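# Carry glass vial to window-side balance and close its doors

## Task

Fetch the glass vial from the shelved bench beside the door and carry it to the balance sitting on the shelved bench beside the window. Set the vial upright on the balance pan, then close every one of the balance's glass doors. The task fails if the balance tips over, is shoved from its spot, or has too much weight put on its pan; if the vial ever touches the floor; or if the vial breaks, which happens with a drop of more than a few centimetres or a hard knock. The parked cart, the pedal bin and the stool are movable. At the end, open the gripper and move the robot away from the vial and balance. The robot must not fall over or finish leaning.

## Robot and tools

Robot: a Hello Robot Stretch 3 with one arm. It has a two-wheel differential base (0.33 m long, 0.34 m wide), a lift carriage on a vertical mast, and a telescoping arm that reaches out to the robot's RIGHT side, ending in a wrist (yaw, pitch, roll) and a two-finger gripper. The base cannot slide sideways; to move the gripper forward or back you drive the base. Turning in place pivots about the point between the drive wheels, 0.05 m behind the front edge. With the arm retracted and wrist folded, a turn sweeps a 0.28 m radius; an unfolded, level wrist pokes out past that.

Frames: the base frame has its origin on the floor between the drive wheels, x forward, y left, z up. hand_pose is reported in it, at the point where closed fingertips meet. The odometry frame is the base frame as it was at the start. Heading is positive to the left, -3.142 to 3.142.

Tool execute_actions takes {"actions": [...]}, run in order. Each action may hold "robot" (a command, a list of up to 8 commands run one after another, or {"stop": true}), "steps" (1 to 450 control steps at 30 per second; default 1) and "until" (only with steps; ends the action early when all listed conditions hold). An action with only steps just waits. If any number is out of range the whole call is rejected and nothing runs. An empty actions list simply returns the current state and images (head_camera, nav_camera, wrist_camera, always that order).

A command can contain:
- "base": exactly one of {"translate_m": d}, a straight drive of d metres relative to where the base is when the command starts (positive forward, |d| at most 1), or {"rotate_rad": d}, a spin in place of d radians relative to the current heading (positive = counter-clockwise/left, |d| at most 3.2). Both are offsets, not poses.
- "joints": an object of absolute targets by name, not offsets. Unnamed joints keep their previous target. Ranges: lift_m 0 to 1.1 (arm height on mast, metres); arm_m 0 to 0.52 (extension, metres); wrist_yaw_rad -1.345 to 4.42 (0 along the arm, positive swings toward the front, 3.0 folded over the base); wrist_pitch_rad -1.57 to 0.451 (0 level, negative tips fingers down); wrist_roll_rad -2.911 to 2.911 (0 fingers side by side); gripper_m -0.089 to 0.179 (bigger is wider; real fingertip gap is about 0.007 smaller when nearly shut, 0.025 smaller fully open, zero below 0.007); head_pan_rad -3.953 to 1.73 (0 forward, positive left, -1.57 looks along the arm); head_tilt_rad -1.53 to 0.419 (negative looks down).
- "contact_limits": {"arm_m": n}, motor effort percent 1 to 100 at which the arm motion halts; lower is gentler, too low stops immediately. It lasts until the arm's next command.
- In a list, {"pause_s": s} waits up to 15 s.
Base and joint motions in one command begin together. A new command overrides at once; the remainder of an older list is thrown away. Queued items start only after the previous one ended "done" (or off_target for gripper/base); otherwise the rest is dropped.

To wait for everything to finish, use "steps": 450 with "until": {"robot": {"status": "ended"}}. Other conditions compare printed values, e.g. {"lift_m": [">", 0.3]} or {"base_status": ["!=", "moving"]}; "any" instead of "robot" fires when any single motion ends.

Tool zoom_image: {"camera": one of head_camera, nav_camera, wrist_camera, "region": [x0, y0, x1, y1]} in pixels from the image's top-left, no bigger than 504 by 504. Returns a closer look at the latest image.

Tool finished_scene: {"scene": n}; ends that scene for good and reports success. Wait until all motion has ended first, because a final brake may cut motions short.

Results: base_status shows progress in brackets (distance travelled of goal, from wheel turns, which includes slip). joint_goals, joint_status, measured_speeds (units per second) and a line with refusals, queue and queue_left follow. Status words: moving, done (within tolerance), off_target (rested short, may still push), contact_stop (lift or arm pushed firmly and went slack), time_out, stopped, not_commanded, torque_fault (a wrist servo overloaded and is limp for 10 s). Lines starting refused:, dropped: or replaced: explain rejected goals, cut queues, or how a superseded motion ended. on_its_own lists joints whose goal the robot changed itself, slack or unpowered joints, odd rest efforts, and any base lean of 3 degrees or more. lidar_m gives 12 distances (30 degree sectors, 1st ahead, counting counter-clockwise: 4th left, 7th behind, 10th right) in a plane 0.17 m up; it misses glass and thin legs. wrist_depth_mm and head_depth_mm are 7x7 grids of median depth in mm. base_tilt is in degrees (forward and right positive). motor_effort is percent, bracket = peak.

Practical rules: driving is fast (0.30 m/s, 1.9 rad/s) only when lift_m < 0.30, arm_m < 0.03 and wrist_yaw_rad > 2.54; otherwise it is capped at 0.10 m/s and 0.63 rad/s. Fold or unfold the wrist only with lift_m between 0.32 and 0.95, pitch -0.4 and roll near 0. With yaw below -0.4 keep pitch at -0.5 or lower. To grasp, command gripper_m below the vial's width; to let go, open at least 0.02 beyond where contact began. Neither reading nor status proves a grasp; check the cameras. Avoid pushing high up (gripper over about 0.45 m) against fixed things: the robot can tip before the arm stops, and a repeat push is worse. Never drive while holding or pressing on something immovable. If the base snags or leans, reverse the last move in small steps, pull the gripper free, and lower lift_m to about 0.2 if still tipped. Lower the vial gently onto the pan, don't release it from height, don't press on the balance, and finish with the gripper open and the robot backed away, level. Loose objects may occasionally get nudged by outside forces.

Each tool is called after "Request:" by a JSON object that holds its "api" and its "payload", one argument or row to a line.

## Session

Request:
{"api": "execute_actions", "payload": {
  "actions": []
}}

Scene clock: 0.00 s.
robot.base_odometry: x=+0.000 y=+0.000 heading=+0.000 (m, m, rad; robot's odometry frame)
robot.turned_by_wheels: +0.000 (rad since the last result)
robot.turned_by_imu: +0.000 (rad since the last result)
robot.base_tilt: forward=+0.3 right=-0.8 (deg)
robot.lidar_m: 1.82 1.57 1.57 1.79 2.31 1.70 2.04 1.14 1.14 1.32 1.66 1.82
robot.head_depth_mm: 1934 2503 2515 2529 2482 2460 2065 / 1750 2700 2753 2769 2787 2817 2290 / 1900 2870 3060 3083 3022 2987 2291 / 1888 2796 2921 2839 2825 2811 2323 / 1874 2577 2535 2536 2533 2537 2310 / 1855 2344 2350 2311 2306 2279 2237 / 1842 2171 2134 2115 2112 2111 2107
robot.base_status: not_commanded
robot.joint_positions: lift_m=+0.324 arm_m=+0.001 wrist_yaw_rad=+2.906 wrist_pitch_rad=-0.592 wrist_roll_rad=+0.008 gripper_m=+0.037 head_pan_rad=+0.018 head_tilt_rad=-0.018
robot.joint_goals: lift_m=+0.324 arm_m=+0.001 wrist_yaw_rad=+2.906 wrist_pitch_rad=-0.592 wrist_roll_rad=+0.008 gripper_m=+0.037 head_pan_rad=+0.018 head_tilt_rad=-0.018
robot.joint_status: lift_m=not_commanded arm_m=not_commanded wrist_yaw_rad=not_commanded wrist_pitch_rad=not_commanded wrist_roll_rad=not_commanded gripper_m=not_commanded head_pan_rad=not_commanded head_tilt_rad=not_commanded
robot.measured_speeds: translate_m=+0.000 rotate_rad=+0.000 lift_m=+0.000 arm_m=+0.000 wrist_yaw_rad=+0.000 wrist_pitch_rad=+0.000 wrist_roll_rad=+0.000 head_pan_rad=+0.000 head_tilt_rad=+0.000
robot: refusals=0 queue=idle queue_left=0
robot.motor_effort: left_wheel=+0 right_wheel=+0 lift_m=+35 arm_m=+0 wrist_yaw_rad=+1 wrist_pitch_rad=+5 wrist_roll_rad=+0 gripper_m=+0 head_pan_rad=-1 head_tilt_rad=+1 (%)
robot.hand_pose: x=+0.0253 y=+0.0479 z=+0.2999 quat_wxyz=(+0.285, +0.698, +0.124, +0.645) (m; robot's base frame)
robot.wrist_depth_mm: - - - - - - - / 991 - 934 907 882 852 828 / 796 743 743 729 705 699 680 / 646 635 623 611 605 589 574 / 549 543 - 533 526 503 495 / 479 - - - 432 447 441 / 436 - - - 403 399 392
pictures: head_camera (sideways: a quarter turn clockwise sets it upright), nav_camera (sideways: a quarter turn counterclockwise sets it upright), wrist_camera
Images, in order (width x height): head_camera 896x504, nav_camera 672x504, wrist_camera 644x364.

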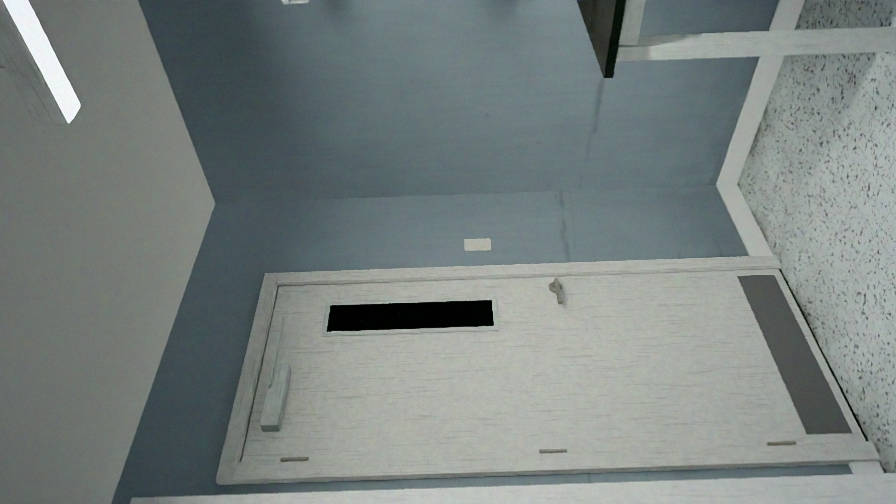

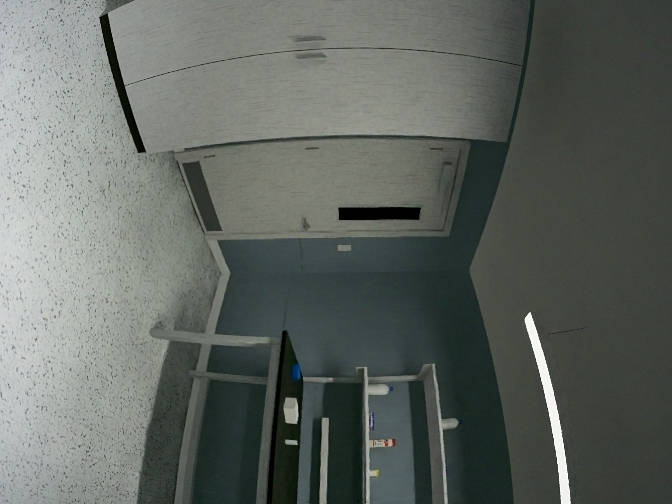

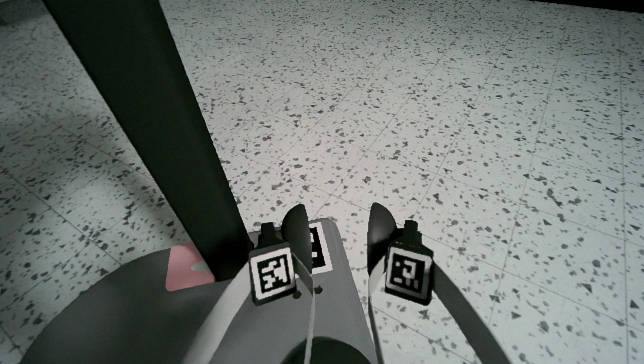

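Request:
{"api": "execute_actions", "payload": {
  "actions": [
    {"robot":{"joints":{"head_pan_rad":-0.7,"head_tilt_rad":-0.3}},"steps":100,"until":{"robot":{"status":"ended"}}}
  ]
}}

Request:
{"api": "execute_actions", "payload": {
  "actions": [
    {"robot":{"joints":{"head_pan_rad":-2.0,"head_tilt_rad":-0.3}},"steps":100,"until":{"robot":{"status":"ended"}}}
  ]
}}

Request:
{"api": "execute_actions", "payload": {
  "actions": [
    {"robot":{"joints":{"head_pan_rad":-3.5,"head_tilt_rad":-0.3}},"steps":100,"until":{"robot":{"status":"ended"}}}
  ]
}}

Scene clock: 4.20 s.
robot.base_odometry: x=+0.000 y=+0.000 heading=+0.000 (m, m, rad; robot's odometry frame)
robot.turned_by_wheels: +0.000 (rad since the last result)
robot.turned_by_imu: +0.000 (rad since the last result)
robot.base_tilt: forward=+0.2 right=-0.6 (deg)
robot.lidar_m: 1.82 1.57 1.56 1.81 2.31 1.71 2.03 1.14 1.14 1.32 1.66 1.82
robot.head_depth_mm: 2004 2107 2259 1805 2511 2053 1573 / 2037 2148 2269 1847 2523 2052 1580 / 2059 2171 2312 1873 2520 2058 1599 / 2057 2212 2287 1916 2562 2054 1592 / 2084 2222 2357 1945 2568 2099 1601 / 2087 2229 2344 1780 2636 2088 1611 / 2138 2242 2380 2022 2687 2040 1630
robot.base_status: not_commanded
robot.joint_positions: lift_m=+0.324 arm_m=+0.001 wrist_yaw_rad=+2.906 wrist_pitch_rad=-0.592 wrist_roll_rad=+0.008 gripper_m=+0.037 head_pan_rad=-0.693 head_tilt_rad=-0.296
robot.joint_goals: lift_m=+0.324 arm_m=+0.001 wrist_yaw_rad=+2.906 wrist_pitch_rad=-0.592 wrist_roll_rad=+0.008 gripper_m=+0.037 head_pan_rad=-0.700 head_tilt_rad=-0.300
robot.joint_status: lift_m=not_commanded arm_m=not_commanded wrist_yaw_rad=not_commanded wrist_pitch_rad=not_commanded wrist_roll_rad=not_commanded gripper_m=not_commanded head_pan_rad=done head_tilt_rad=done
robot.measured_speeds: translate_m=+0.000 rotate_rad=+0.000 lift_m=+0.000 arm_m=+0.000 wrist_yaw_rad=+0.000 wrist_pitch_rad=+0.000 wrist_roll_rad=+0.000 head_pan_rad=+0.000 head_tilt_rad=+0.000
robot: refusals=0 queue=done queue_left=0
robot.motor_effort: left_wheel=+0(0) right_wheel=+0(0) lift_m=+36(35) arm_m=-2(1) wrist_yaw_rad=+0(1) wrist_pitch_rad=+5(5) wrist_roll_rad=+0(1) gripper_m=+0(0) head_pan_rad=-5(57) head_tilt_rad=-1(21) (%)
robot.hand_pose: x=+0.0253 y=+0.0479 z=+0.2999 quat_wxyz=(+0.285, +0.698, +0.124, +0.645) (m; robot's base frame)
robot.wrist_depth_mm: - - - - - - - / 971 - 930 909 888 840 830 / 781 744 743 720 711 692 684 / 644 631 624 611 598 583 575 / 554 541 - 538 528 509 500 / 481 - - - 436 449 442 / 436 - - - 403 398 397
pictures: head_camera (sideways: a quarter turn clockwise sets it upright), nav_camera (sideways: a quarter turn counterclockwise sets it upright), wrist_camera
Images, in order (width x height): head_camera 896x504, nav_camera 672x504, wrist_camera 644x364.

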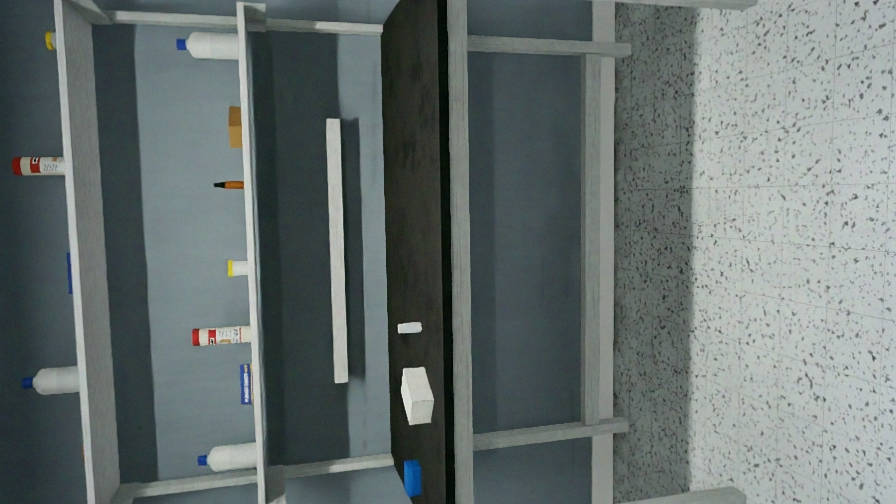

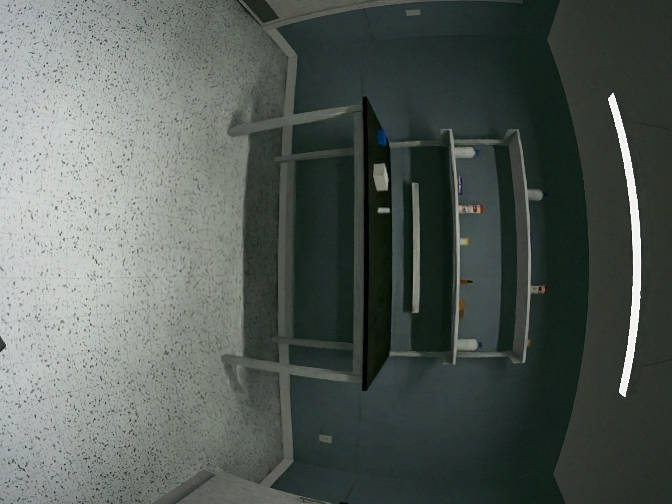

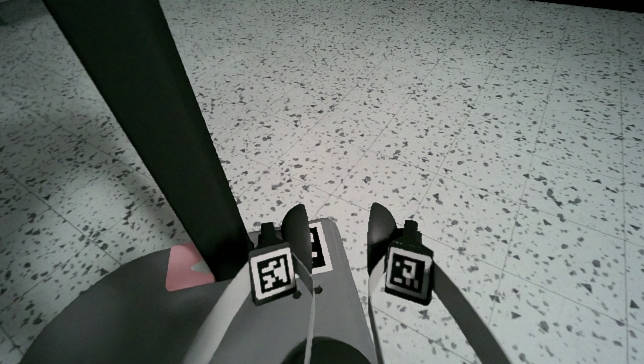

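Scene clock: 5.40 s.
robot.base_odometry: x=+0.000 y=+0.000 heading=+0.000 (m, m, rad; robot's odometry frame)
robot.turned_by_wheels: +0.000 (rad since the last result)
robot.turned_by_imu: +0.000 (rad since the last result)
robot.base_tilt: forward=+0.3 right=-0.6 (deg)
robot.lidar_m: 1.83 1.56 1.57 1.80 2.30 1.70 2.03 1.14 1.14 1.32 1.66 1.82
robot.head_depth_mm: 1181 1247 1615 1454 1152 1213 1291 / 1232 1283 1677 1472 1201 1280 1354 / 1273 1342 1750 1471 1255 1333 1440 / 1324 1384 1813 1492 1310 1394 1495 / 1366 1439 1860 1797 1375 1467 1548 / 1411 1484 1974 1858 1433 1545 1605 / 1474 1559 2056 1629 1509 1624 1614
robot.base_status: not_commanded
robot.joint_positions: lift_m=+0.324 arm_m=+0.001 wrist_yaw_rad=+2.906 wrist_pitch_rad=-0.592 wrist_roll_rad=+0.008 gripper_m=+0.037 head_pan_rad=-1.993 head_tilt_rad=-0.296
robot.joint_goals: lift_m=+0.324 arm_m=+0.001 wrist_yaw_rad=+2.906 wrist_pitch_rad=-0.592 wrist_roll_rad=+0.008 gripper_m=+0.037 head_pan_rad=-2.000 head_tilt_rad=-0.300
robot.joint_status: lift_m=not_commanded arm_m=not_commanded wrist_yaw_rad=not_commanded wrist_pitch_rad=not_commanded wrist_roll_rad=not_commanded gripper_m=not_commanded head_pan_rad=done head_tilt_rad=done
robot.measured_speeds: translate_m=+0.000 rotate_rad=+0.000 lift_m=+0.000 arm_m=+0.000 wrist_yaw_rad=+0.000 wrist_pitch_rad=+0.000 wrist_roll_rad=+0.000 head_pan_rad=+0.000 head_tilt_rad=+0.000
robot: refusals=0 queue=done queue_left=0
robot.motor_effort: left_wheel=+0(0) right_wheel=+0(1) lift_m=+36(35) arm_m=-1(1) wrist_yaw_rad=+0(0) wrist_pitch_rad=+5(5) wrist_roll_rad=+0(1) gripper_m=+0(1) head_pan_rad=-6(63) head_tilt_rad=-2(1) (%)
robot.hand_pose: x=+0.0253 y=+0.0479 z=+0.2999 quat_wxyz=(+0.285, +0.698, +0.124, +0.645) (m; robot's base frame)
robot.wrist_depth_mm: - - - - - - - / - - 945 899 880 856 832 / 783 754 737 739 710 692 674 / 644 627 618 612 600 590 577 / 551 544 - 537 526 503 501 / 478 - - - 434 444 441 / 440 - - - 402 397 393
pictures: head_camera (sideways: a quarter turn clockwise sets it upright), nav_camera (sideways: a quarter turn counterclockwise sets it upright), wrist_camera
Images, in order (width x height): head_camera 896x504, nav_camera 672x504, wrist_camera 644x364.

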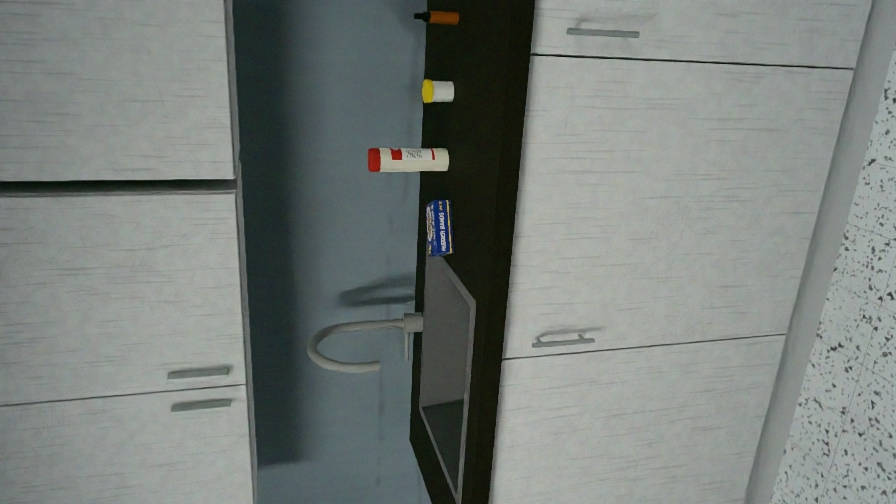

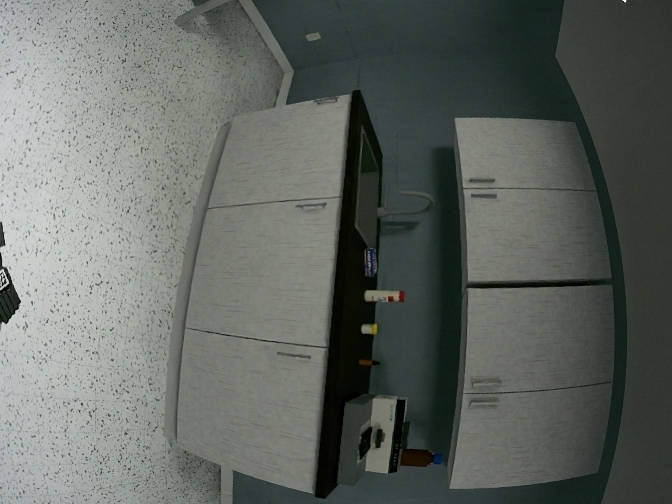

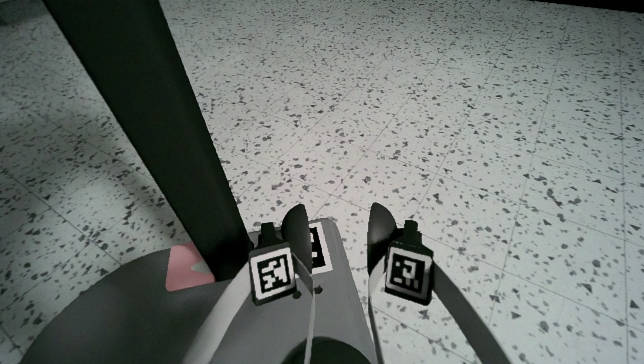

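Scene clock: 6.70 s.
robot.base_odometry: x=+0.000 y=+0.000 heading=+0.000 (m, m, rad; robot's odometry frame)
robot.turned_by_wheels: +0.000 (rad since the last result)
robot.turned_by_imu: +0.000 (rad since the last result)
robot.base_tilt: forward=+0.4 right=-0.7 (deg)
robot.lidar_m: 1.83 1.57 1.57 1.80 2.30 1.70 2.03 1.14 1.14 1.31 1.66 1.82
robot.head_depth_mm: 2067 2161 2221 2030 2480 2026 1565 / 2146 2264 2349 1756 2576 1960 1578 / 2248 2352 2469 2626 2698 2061 1589 / 2349 2485 2647 2815 2870 2085 1596 / 2470 2616 2770 2961 3003 2084 1597 / 2575 2706 2821 2923 2847 2096 1614 / 2364 2400 2443 2523 2574 2120 1631
robot.base_status: not_commanded
robot.joint_positions: lift_m=+0.324 arm_m=+0.001 wrist_yaw_rad=+2.906 wrist_pitch_rad=-0.592 wrist_roll_rad=+0.008 gripper_m=+0.037 head_pan_rad=-3.493 head_tilt_rad=-0.296
robot.joint_goals: lift_m=+0.324 arm_m=+0.001 wrist_yaw_rad=+2.906 wrist_pitch_rad=-0.592 wrist_roll_rad=+0.008 gripper_m=+0.037 head_pan_rad=-3.500 head_tilt_rad=-0.300
robot.joint_status: lift_m=not_commanded arm_m=not_commanded wrist_yaw_rad=not_commanded wrist_pitch_rad=not_commanded wrist_roll_rad=not_commanded gripper_m=not_commanded head_pan_rad=done head_tilt_rad=done
robot.measured_speeds: translate_m=+0.000 rotate_rad=+0.000 lift_m=+0.000 arm_m=+0.000 wrist_yaw_rad=+0.000 wrist_pitch_rad=+0.000 wrist_roll_rad=+0.000 head_pan_rad=+0.000 head_tilt_rad=+0.000
robot: refusals=0 queue=done queue_left=0
robot.motor_effort: left_wheel=+1(0) right_wheel=+1(0) lift_m=+36(36) arm_m=-2(1) wrist_yaw_rad=+0(1) wrist_pitch_rad=+6(5) wrist_roll_rad=+1(1) gripper_m=+0(0) head_pan_rad=-5(61) head_tilt_rad=-1(0) (%)
robot.hand_pose: x=+0.0253 y=+0.0479 z=+0.2999 quat_wxyz=(+0.285, +0.698, +0.124, +0.645) (m; robot's base frame)
robot.wrist_depth_mm: - - - - - - - / 978 - 932 904 864 848 832 / 773 750 748 737 702 703 679 / 651 635 615 613 597 582 571 / 557 539 - 533 525 507 499 / 479 - - - 433 446 438 / 435 - - - 404 397 396
pictures: head_camera (sideways: a quarter turn clockwise sets it upright), nav_camera (sideways: a quarter turn counterclockwise sets it upright), wrist_camera
Images, in order (width x height): head_camera 896x504, nav_camera 672x504, wrist_camera 644x364.

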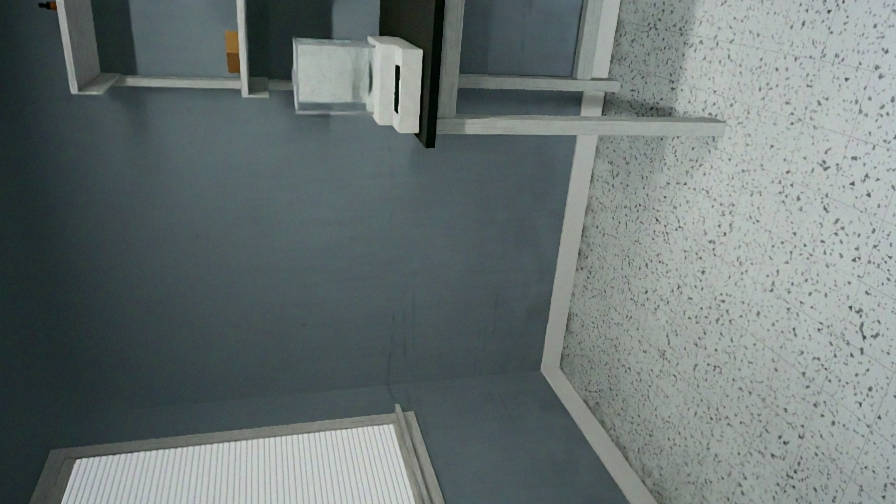

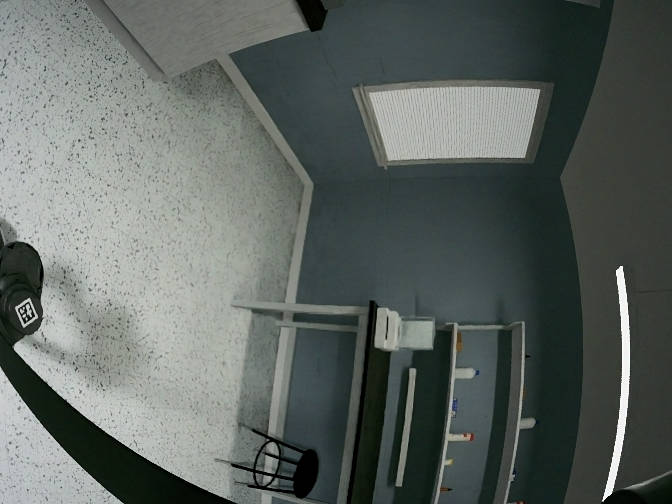

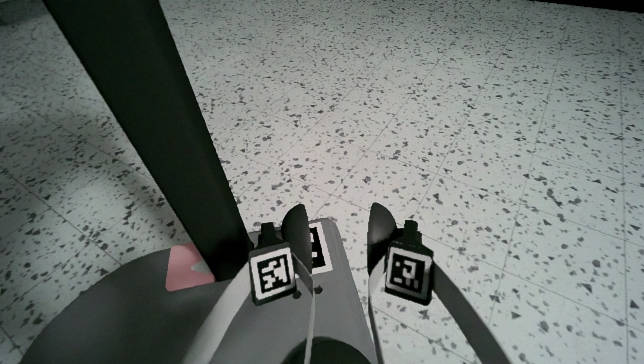

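Request:
{"api": "zoom_image", "payload": {
  "camera": "head_camera",
  "region": [270, 10, 450, 160]
}}

Region (270, 10, 450, 160) of head_camera's 896x504 image, scaled by 2.800, with more detail than that image has.

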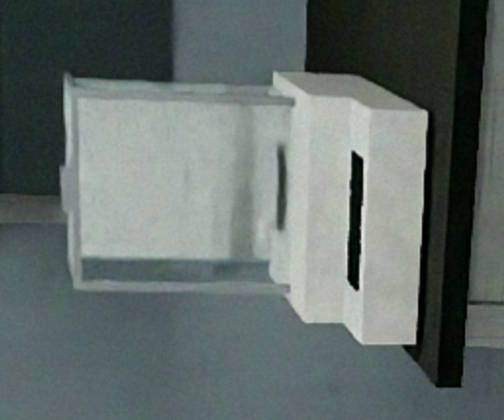

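Request:
{"api": "execute_actions", "payload": {
  "actions": [
    {"robot":[{"joints":{"lift_m":0.28,"wrist_pitch_rad":-0.4,"wrist_yaw_rad":3.0,"head_pan_rad":-0.9,"head_tilt_rad":-0.5}},{"base":{"rotate_rad":2.9}},{"base":{"translate_m":1.0}},{"base":{"translate_m":0.75}},{"base":{"rotate_rad":-0.54}}],"steps":450,"until":{"robot":{"status":"ended"}}}
  ]
}}

Scene clock: 32.07 s.
robot.base_odometry: x=-1.699 y=+0.419 heading=+2.383 (m, m, rad; robot's odometry frame)
robot.turned_by_wheels: +2.383 (rad since the last result)
robot.turned_by_imu: +2.391 (rad since the last result)
robot.base_tilt: forward=-1.2 right=-0.5 (deg)
robot.lidar_m: 0.91 0.95 0.89 0.86 0.90 1.01 1.09 3.57 2.53 1.56 0.49 0.93
robot.head_depth_mm: 1770 2179 1366 700 557 592 1234 / 1584 1794 1274 643 568 1484 1238 / 1305 1493 1404 610 612 1636 1337 / 1198 1258 718 659 685 1600 1351 / 883 1144 677 707 1413 1505 1354 / 804 1053 1113 891 1264 1323 1312 / 645 953 1009 953 1085 1207 1274
robot.base_status: moving (rotate_rad -0.5165 of -0.5400)
robot.joint_positions: lift_m=+0.280 arm_m=+0.001 wrist_yaw_rad=+2.998 wrist_pitch_rad=-0.419 wrist_roll_rad=+0.008 gripper_m=+0.037 head_pan_rad=-0.907 head_tilt_rad=-0.494
robot.joint_goals: lift_m=+0.280 arm_m=+0.001 wrist_yaw_rad=+3.000 wrist_pitch_rad=-0.400 wrist_roll_rad=+0.008 gripper_m=+0.037 head_pan_rad=-0.900 head_tilt_rad=-0.500
robot.joint_status: lift_m=done arm_m=not_commanded wrist_yaw_rad=done wrist_pitch_rad=done wrist_roll_rad=not_commanded gripper_m=not_commanded head_pan_rad=done head_tilt_rad=done
robot.measured_speeds: translate_m=+0.000 rotate_rad=-0.331 lift_m=+0.000 arm_m=+0.000 wrist_yaw_rad=+0.000 wrist_pitch_rad=+0.000 wrist_roll_rad=+0.000 head_pan_rad=+0.000 head_tilt_rad=+0.000
robot: refusals=0 queue=running queue_left=0
robot.motor_effort: left_wheel=-1(8) right_wheel=-1(14) lift_m=+25(34) arm_m=-2(1) wrist_yaw_rad=+2(4) wrist_pitch_rad=+8(9) wrist_roll_rad=+1(0) gripper_m=+0(0) head_pan_rad=+5(61) head_tilt_rad=-2(16) (%)
robot.hand_pose: x=+0.0108 y=+0.0763 z=+0.2929 quat_wxyz=(+0.197, +0.703, +0.097, +0.677) (m; robot's base frame)
robot.wrist_depth_mm: 777 - 799 826 841 859 869 / 847 868 873 911 923 954 939 / 900 902 936 910 876 861 849 / 746 726 713 699 679 673 655 / 603 587 - 563 576 554 539 / 505 511 - - 454 460 457 / 441 - - - 409 402 400
pictures: head_camera (sideways: a quarter turn clockwise sets it upright), nav_camera (sideways: a quarter turn counterclockwise sets it upright), wrist_camera
Images, in order (width x height): head_camera 896x504, nav_camera 672x504, wrist_camera 644x364.

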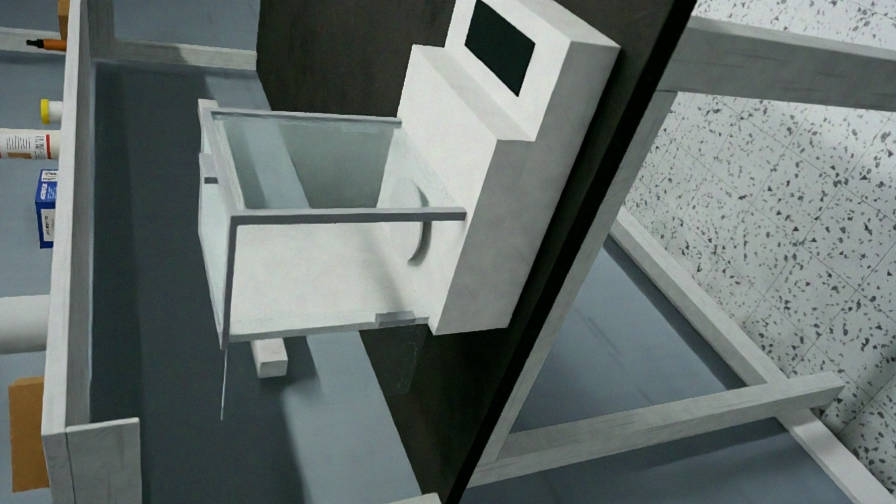

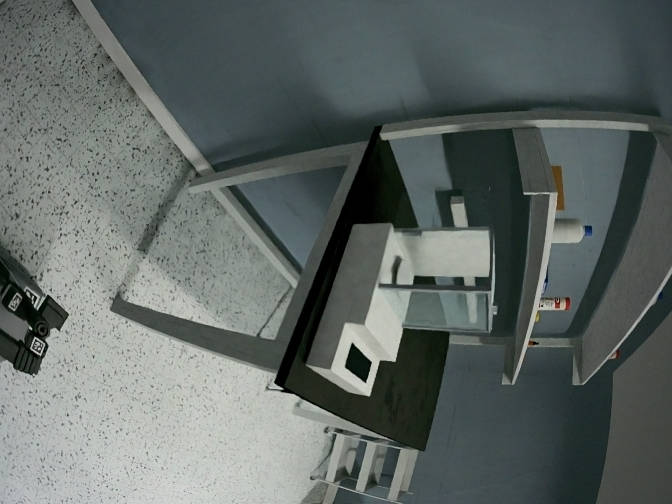

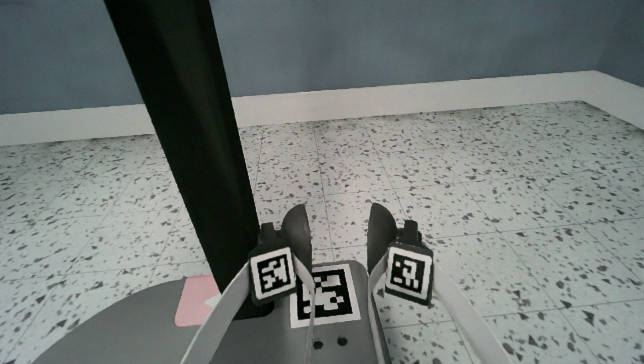

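Request:
{"api": "execute_actions", "payload": {
  "actions": [
    {"robot":[{"base":{"rotate_rad":0.446}},{"base":{"translate_m":-1.0}},{"base":{"translate_m":-1.0}},{"base":{"translate_m":-0.97}},{"base":{"rotate_rad":-2.02},"joints":{"head_pan_rad":-1.57,"head_tilt_rad":-0.6}},{"joints":{"lift_m":0.93}},{"joints":{"wrist_yaw_rad":0,"gripper_m":0.1}}],"steps":450,"until":{"robot":{"status":"ended"}}},
    {"steps":450,"until":{"robot":{"queue_left":["<",2]}}}
  ]
}}

Scene clock: 55.27 s.
robot.base_odometry: x=+1.105 y=-0.559 heading=+0.786 (m, m, rad; robot's odometry frame)
robot.turned_by_wheels: -1.597 (rad since the last result)
robot.turned_by_imu: -1.609 (rad since the last result)
robot.base_tilt: forward=+0.3 right=-0.6 (deg)
robot.lidar_m: 1.65 1.28 1.68 3.15 2.17 1.57 1.50 0.95 1.09 1.05 1.09 0.66
robot.head_depth_mm: 988 1061 1009 702 538 1417 1253 / 988 1058 1024 707 540 1432 1261 / 984 1051 1034 713 545 1429 1267 / 982 1047 1047 690 548 1435 1269 / 980 1044 1062 727 552 1397 1275 / 978 1040 1071 625 556 1416 1280 / 970 1071 1083 738 548 1419 1292
robot.base_status: done (rotate_rad -2.0199 of -2.0200)
robot.joint_positions: lift_m=+0.280 arm_m=+0.001 wrist_yaw_rad=+2.998 wrist_pitch_rad=-0.419 wrist_roll_rad=+0.008 gripper_m=+0.037 head_pan_rad=-1.563 head_tilt_rad=-0.593
robot.joint_goals: lift_m=+0.280 arm_m=+0.001 wrist_yaw_rad=+3.000 wrist_pitch_rad=-0.400 wrist_roll_rad=+0.008 gripper_m=+0.037 head_pan_rad=-1.570 head_tilt_rad=-0.600
robot.joint_status: lift_m=done arm_m=not_commanded wrist_yaw_rad=done wrist_pitch_rad=done wrist_roll_rad=not_commanded gripper_m=not_commanded head_pan_rad=done head_tilt_rad=done
robot.measured_speeds: translate_m=+0.000 rotate_rad=+0.000 lift_m=+0.000 arm_m=+0.000 wrist_yaw_rad=+0.000 wrist_pitch_rad=+0.000 wrist_roll_rad=+0.000 head_pan_rad=+0.000 head_tilt_rad=+0.000
robot: refusals=0 queue=running queue_left=1
robot.motor_effort: left_wheel=+1(10) right_wheel=-1(9) lift_m=+25(25) arm_m=-2(2) wrist_yaw_rad=+2(1) wrist_pitch_rad=+7(8) wrist_roll_rad=+0(1) gripper_m=+1(0) head_pan_rad=-4(54) head_tilt_rad=-3(10) (%)
robot.hand_pose: x=+0.0107 y=+0.0763 z=+0.2929 quat_wxyz=(+0.197, +0.703, +0.097, +0.677) (m; robot's base frame)
robot.wrist_depth_mm: - - - - - - - / - - - - - - - / - 983 927 894 883 861 848 / 749 740 715 698 687 672 661 / 592 590 - 569 572 546 536 / 498 509 - - 455 465 459 / 440 - - - 409 402 398
pictures: head_camera (sideways: a quarter turn clockwise sets it upright), nav_camera (sideways: a quarter turn counterclockwise sets it upright), wrist_camera
Images, in order (width x height): head_camera 896x504, nav_camera 672x504, wrist_camera 644x364.

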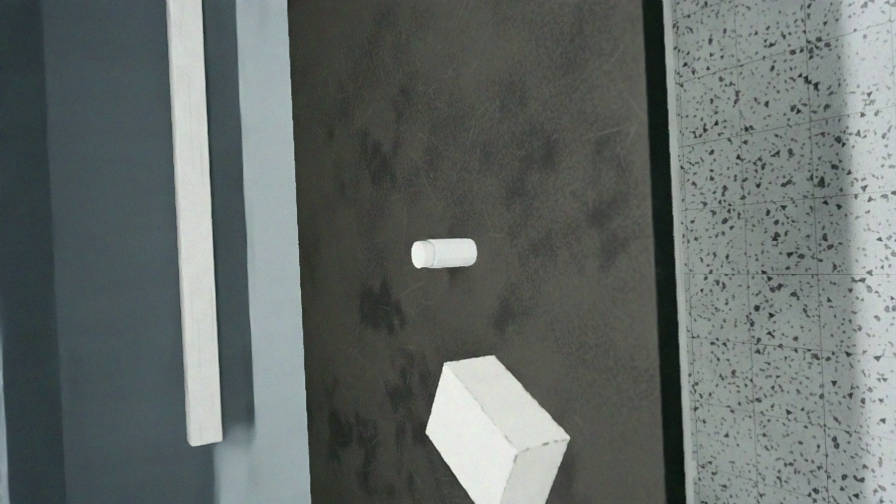

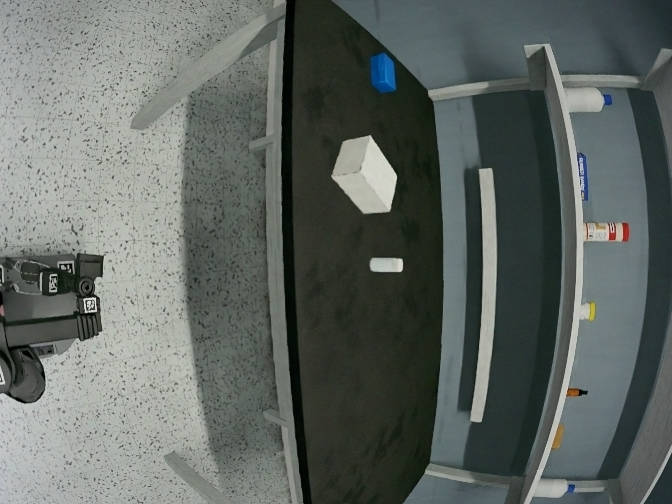

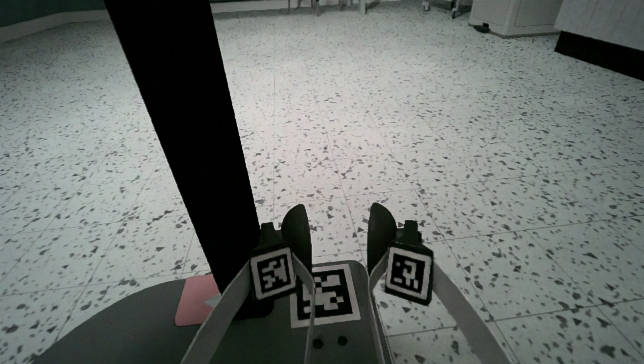

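Request:
{"api": "execute_actions", "payload": {
  "actions": [
    {"steps":450,"until":{"robot":{"wrist_yaw_rad":["<",1.6]}}},
    {"robot":{"joints":{"wrist_yaw_rad":0,"wrist_pitch_rad":0,"gripper_m":0.1}},"steps":300,"until":{"robot":{"status":"ended"}}}
  ]
}}

Scene clock: 64.40 s.
robot.base_odometry: x=+1.105 y=-0.559 heading=+0.786 (m, m, rad; robot's odometry frame)
robot.turned_by_wheels: +0.000 (rad since the last result)
robot.turned_by_imu: +0.000 (rad since the last result)
robot.base_tilt: forward=+0.2 right=-0.7 (deg)
robot.lidar_m: 1.65 1.28 1.69 3.16 2.16 1.56 1.50 0.96 1.10 1.05 1.09 0.66
robot.head_depth_mm: 985 1056 1010 703 538 - - / 982 1056 1021 722 541 1021 - / 985 1055 1032 713 594 - - / 983 1048 1044 690 569 1440 1265 / 978 1045 1059 727 552 1408 1277 / 971 1039 1076 624 555 1402 1283 / 973 1066 1088 736 546 1422 1291
robot.base_status: done (rotate_rad -2.0199 of -2.0200)
robot.joint_positions: lift_m=+0.930 arm_m=+0.001 wrist_yaw_rad=+0.003 wrist_pitch_rad=-0.023 wrist_roll_rad=+0.008 gripper_m=+0.100 head_pan_rad=-1.563 head_tilt_rad=-0.593
robot.joint_goals: lift_m=+0.930 arm_m=+0.001 wrist_yaw_rad=+0.000 wrist_pitch_rad=+0.000 wrist_roll_rad=+0.008 gripper_m=+0.100 head_pan_rad=-1.570 head_tilt_rad=-0.600
robot.joint_status: lift_m=done arm_m=not_commanded wrist_yaw_rad=done wrist_pitch_rad=done wrist_roll_rad=not_commanded gripper_m=done head_pan_rad=done head_tilt_rad=done
robot.measured_speeds: translate_m=+0.000 rotate_rad=+0.000 lift_m=+0.000 arm_m=+0.000 wrist_yaw_rad=+0.000 wrist_pitch_rad=+0.000 wrist_roll_rad=+0.000 head_pan_rad=+0.000 head_tilt_rad=+0.000
robot: refusals=0 queue=done queue_left=0
robot.motor_effort: left_wheel=+1(1) right_wheel=-2(2) lift_m=+46(48) arm_m=-2(3) wrist_yaw_rad=-2(5) wrist_pitch_rad=+9(9) wrist_roll_rad=+1(0) gripper_m=+0(96) head_pan_rad=-5(4) head_tilt_rad=-3(3) (%)
robot.hand_pose: x=-0.0208 y=-0.4014 z=+1.0382 quat_wxyz=(+0.704, +0.009, -0.710, -0.008) (m; robot's base frame)
robot.wrist_depth_mm: 890 823 866 865 847 837 836 / 907 907 910 897 886 888 865 / 968 945 946 942 902 909 900 / 974 876 852 805 781 748 727 / 467 342 487 436 469 454 447 / 332 278 319 335 328 330 318 / 269 268 262 259 257 253 250
pictures: head_camera (sideways: a quarter turn clockwise sets it upright), nav_camera (sideways: a quarter turn counterclockwise sets it upright), wrist_camera
Images, in order (width x height): head_camera 896x504, nav_camera 672x504, wrist_camera 644x364.

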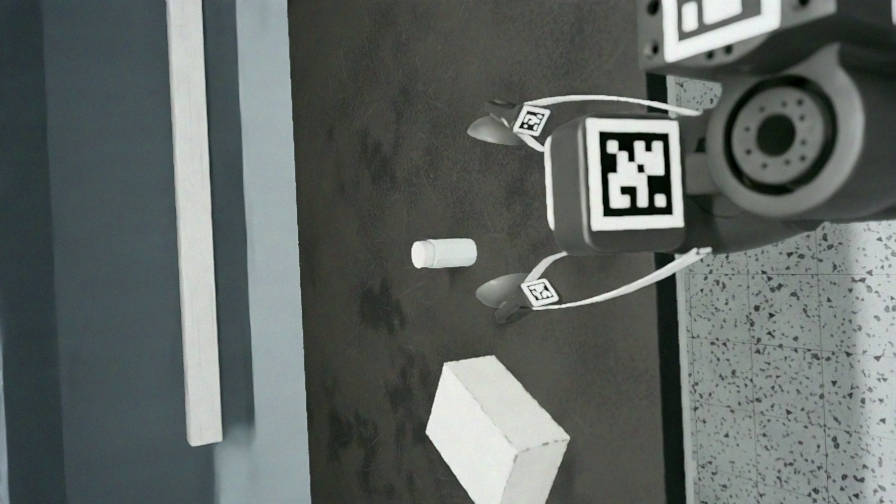

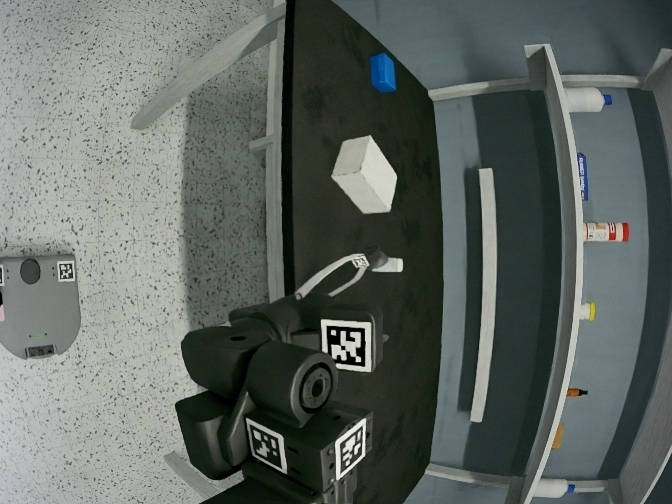

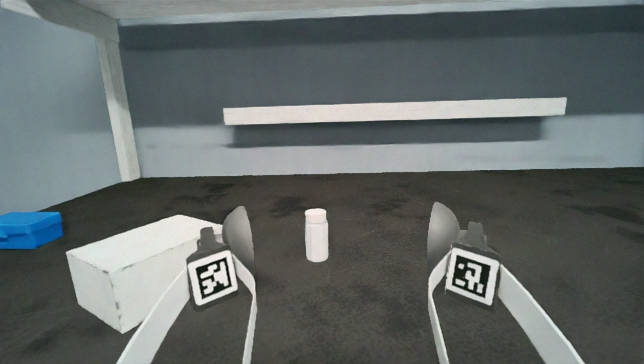

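Request:
{"api": "execute_actions", "payload": {
  "actions": [
    {"robot":{"base":{"translate_m":0.025},"joints":{"wrist_pitch_rad":-0.3,"lift_m":0.91,"arm_m":0.1}},"steps":300,"until":{"robot":{"status":"ended"}}}
  ]
}}

Scene clock: 69.77 s.
robot.base_odometry: x=+1.123 y=-0.542 heading=+0.786 (m, m, rad; robot's odometry frame)
robot.turned_by_wheels: +0.000 (rad since the last result)
robot.turned_by_imu: +0.000 (rad since the last result)
robot.base_tilt: forward=+0.2 right=-0.6 (deg)
robot.lidar_m: 1.62 1.27 1.65 2.90 2.20 1.59 1.53 0.98 1.10 1.05 1.09 0.64
robot.head_depth_mm: 982 1056 1009 732 - - 1222 / 984 1058 1020 738 - - 1238 / 981 1052 1034 716 - - 1225 / 980 1045 1047 705 548 1442 1266 / 976 1046 1061 724 553 1395 1277 / 974 1046 1073 620 551 1409 1284 / 973 1067 1087 740 559 1409 1285
robot.base_status: done (translate_m +0.0250 of +0.0250)
robot.joint_positions: lift_m=+0.910 arm_m=+0.100 wrist_yaw_rad=+0.001 wrist_pitch_rad=-0.315 wrist_roll_rad=+0.008 gripper_m=+0.100 head_pan_rad=-1.563 head_tilt_rad=-0.593
robot.joint_goals: lift_m=+0.910 arm_m=+0.100 wrist_yaw_rad=+0.000 wrist_pitch_rad=-0.300 wrist_roll_rad=+0.008 gripper_m=+0.100 head_pan_rad=-1.570 head_tilt_rad=-0.600
robot.joint_status: lift_m=done arm_m=done wrist_yaw_rad=done wrist_pitch_rad=done wrist_roll_rad=not_commanded gripper_m=done head_pan_rad=done head_tilt_rad=done
robot.measured_speeds: translate_m=+0.000 rotate_rad=+0.000 lift_m=+0.000 arm_m=+0.000 wrist_yaw_rad=+0.000 wrist_pitch_rad=+0.000 wrist_roll_rad=+0.000 head_pan_rad=+0.000 head_tilt_rad=+0.000
robot: refusals=0 queue=done queue_left=0
robot.motor_effort: left_wheel=+2(5) right_wheel=-1(4) lift_m=+25(46) arm_m=+4(3) wrist_yaw_rad=-1(1) wrist_pitch_rad=+7(9) wrist_roll_rad=+0(1) gripper_m=+1(1) head_pan_rad=-4(6) head_tilt_rad=-3(2) (%)
robot.hand_pose: x=-0.0212 y=-0.4808 z=+0.9468 quat_wxyz=(+0.696, +0.111, -0.701, -0.111) (m; robot's base frame)
robot.wrist_depth_mm: 747 757 749 754 736 727 718 / 795 732 687 647 624 587 558 / 431 238 395 361 372 364 354 / 181 211 263 275 268 261 257 / 180 209 225 212 211 206 201 / 180 179 169 173 171 171 166 / 151 151 149 147 145 143 142
pictures: head_camera (sideways: a quarter turn clockwise sets it upright), nav_camera (sideways: a quarter turn counterclockwise sets it upright), wrist_camera
Images, in order (width x height): head_camera 896x504, nav_camera 672x504, wrist_camera 644x364.

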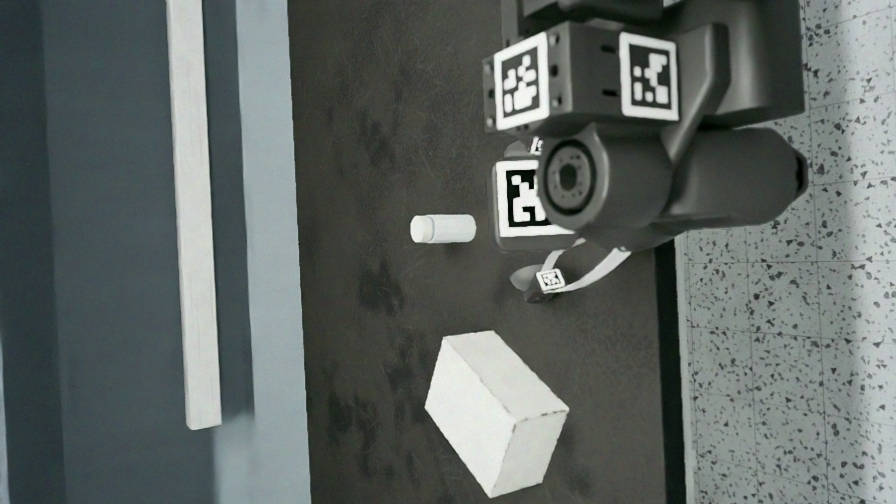

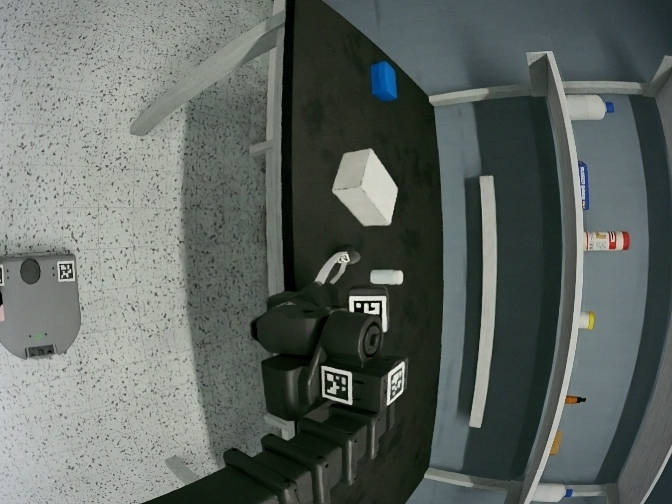

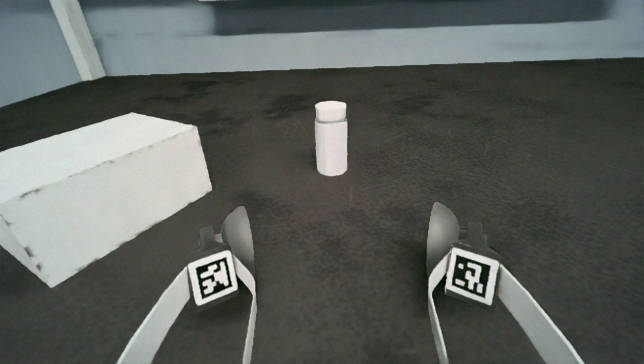

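Request:
{"api": "execute_actions", "payload": {
  "actions": [
    {"robot":{"joints":{"arm_m":0.22}},"steps":300,"until":{"robot":{"status":"ended"}}}
  ]
}}

Scene clock: 74.07 s.
robot.base_odometry: x=+1.123 y=-0.542 heading=+0.786 (m, m, rad; robot's odometry frame)
robot.turned_by_wheels: +0.000 (rad since the last result)
robot.turned_by_imu: +0.000 (rad since the last result)
robot.base_tilt: forward=+0.4 right=-0.8 (deg)
robot.lidar_m: 1.62 1.26 1.65 2.90 2.20 1.60 1.52 0.98 1.10 1.05 1.09 0.64
robot.head_depth_mm: 987 1059 1008 - 522 1407 1249 / 985 1054 1022 - 507 1421 1259 / 988 1048 1037 - 509 1436 1261 / 978 1046 1047 756 532 1434 1266 / 977 1046 1058 724 552 1419 1272 / 971 1046 1075 621 553 1419 1282 / 972 1075 1088 740 559 1423 1281
robot.base_status: done (translate_m +0.0250 of +0.0250)
robot.joint_positions: lift_m=+0.910 arm_m=+0.220 wrist_yaw_rad=+0.001 wrist_pitch_rad=-0.316 wrist_roll_rad=+0.008 gripper_m=+0.100 head_pan_rad=-1.563 head_tilt_rad=-0.593
robot.joint_goals: lift_m=+0.910 arm_m=+0.220 wrist_yaw_rad=+0.000 wrist_pitch_rad=-0.300 wrist_roll_rad=+0.008 gripper_m=+0.100 head_pan_rad=-1.570 head_tilt_rad=-0.600
robot.joint_status: lift_m=done arm_m=done wrist_yaw_rad=done wrist_pitch_rad=done wrist_roll_rad=not_commanded gripper_m=done head_pan_rad=done head_tilt_rad=done
robot.measured_speeds: translate_m=+0.000 rotate_rad=+0.000 lift_m=+0.000 arm_m=+0.000 wrist_yaw_rad=+0.000 wrist_pitch_rad=+0.000 wrist_roll_rad=+0.000 head_pan_rad=+0.000 head_tilt_rad=+0.000
robot: refusals=0 queue=done queue_left=0
robot.motor_effort: left_wheel=+2(2) right_wheel=-1(1) lift_m=+25(24) arm_m=+3(4) wrist_yaw_rad=+0(0) wrist_pitch_rad=+6(6) wrist_roll_rad=+1(0) gripper_m=+0(0) head_pan_rad=-4(5) head_tilt_rad=-3(3) (%)
robot.hand_pose: x=-0.0212 y=-0.6008 z=+0.9467 quat_wxyz=(+0.696, +0.111, -0.701, -0.111) (m; robot's base frame)
robot.wrist_depth_mm: 627 651 642 634 630 633 619 / 651 669 666 664 615 580 553 / 421 410 399 382 371 362 348 / 295 287 282 171 267 260 256 / 135 219 223 174 209 205 201 / 136 171 169 173 170 170 165 / 139 150 149 146 145 143 141
pictures: head_camera (sideways: a quarter turn clockwise sets it upright), nav_camera (sideways: a quarter turn counterclockwise sets it upright), wrist_camera
Images, in order (width x height): head_camera 896x504, nav_camera 672x504, wrist_camera 644x364.

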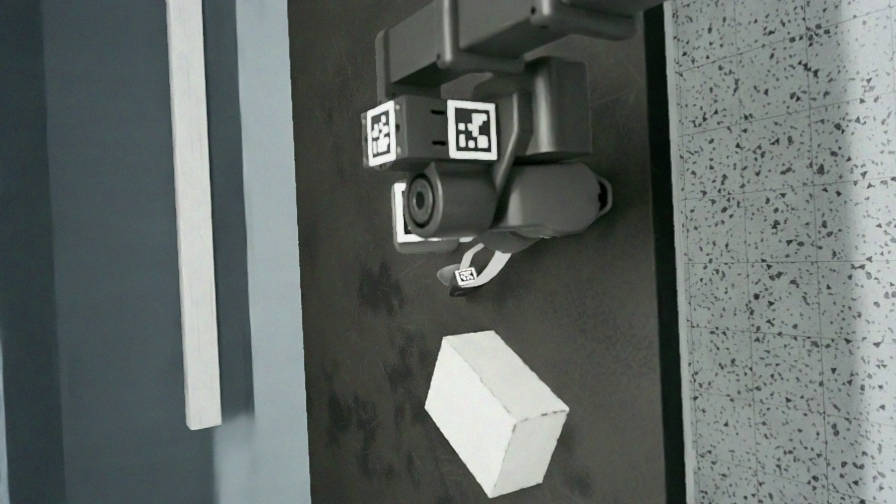

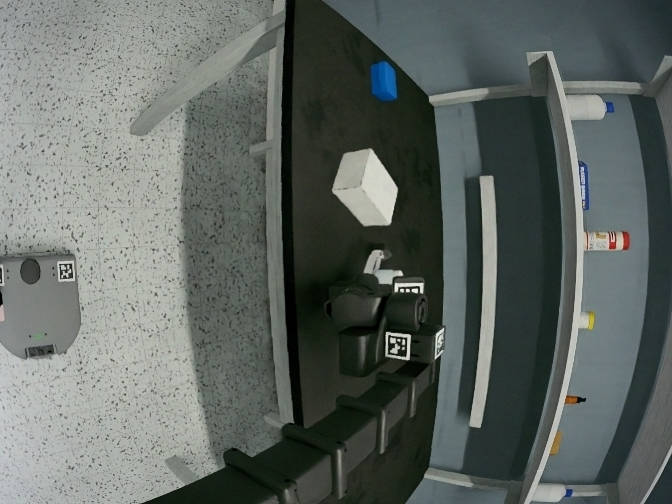

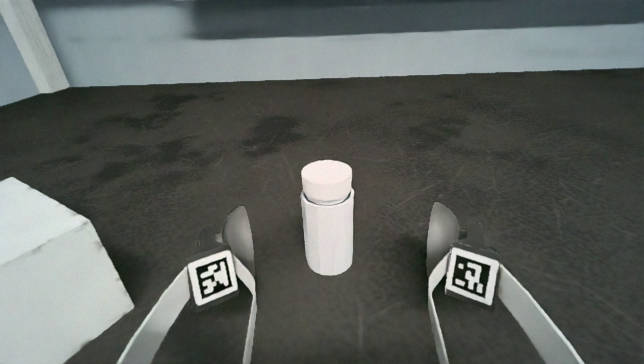

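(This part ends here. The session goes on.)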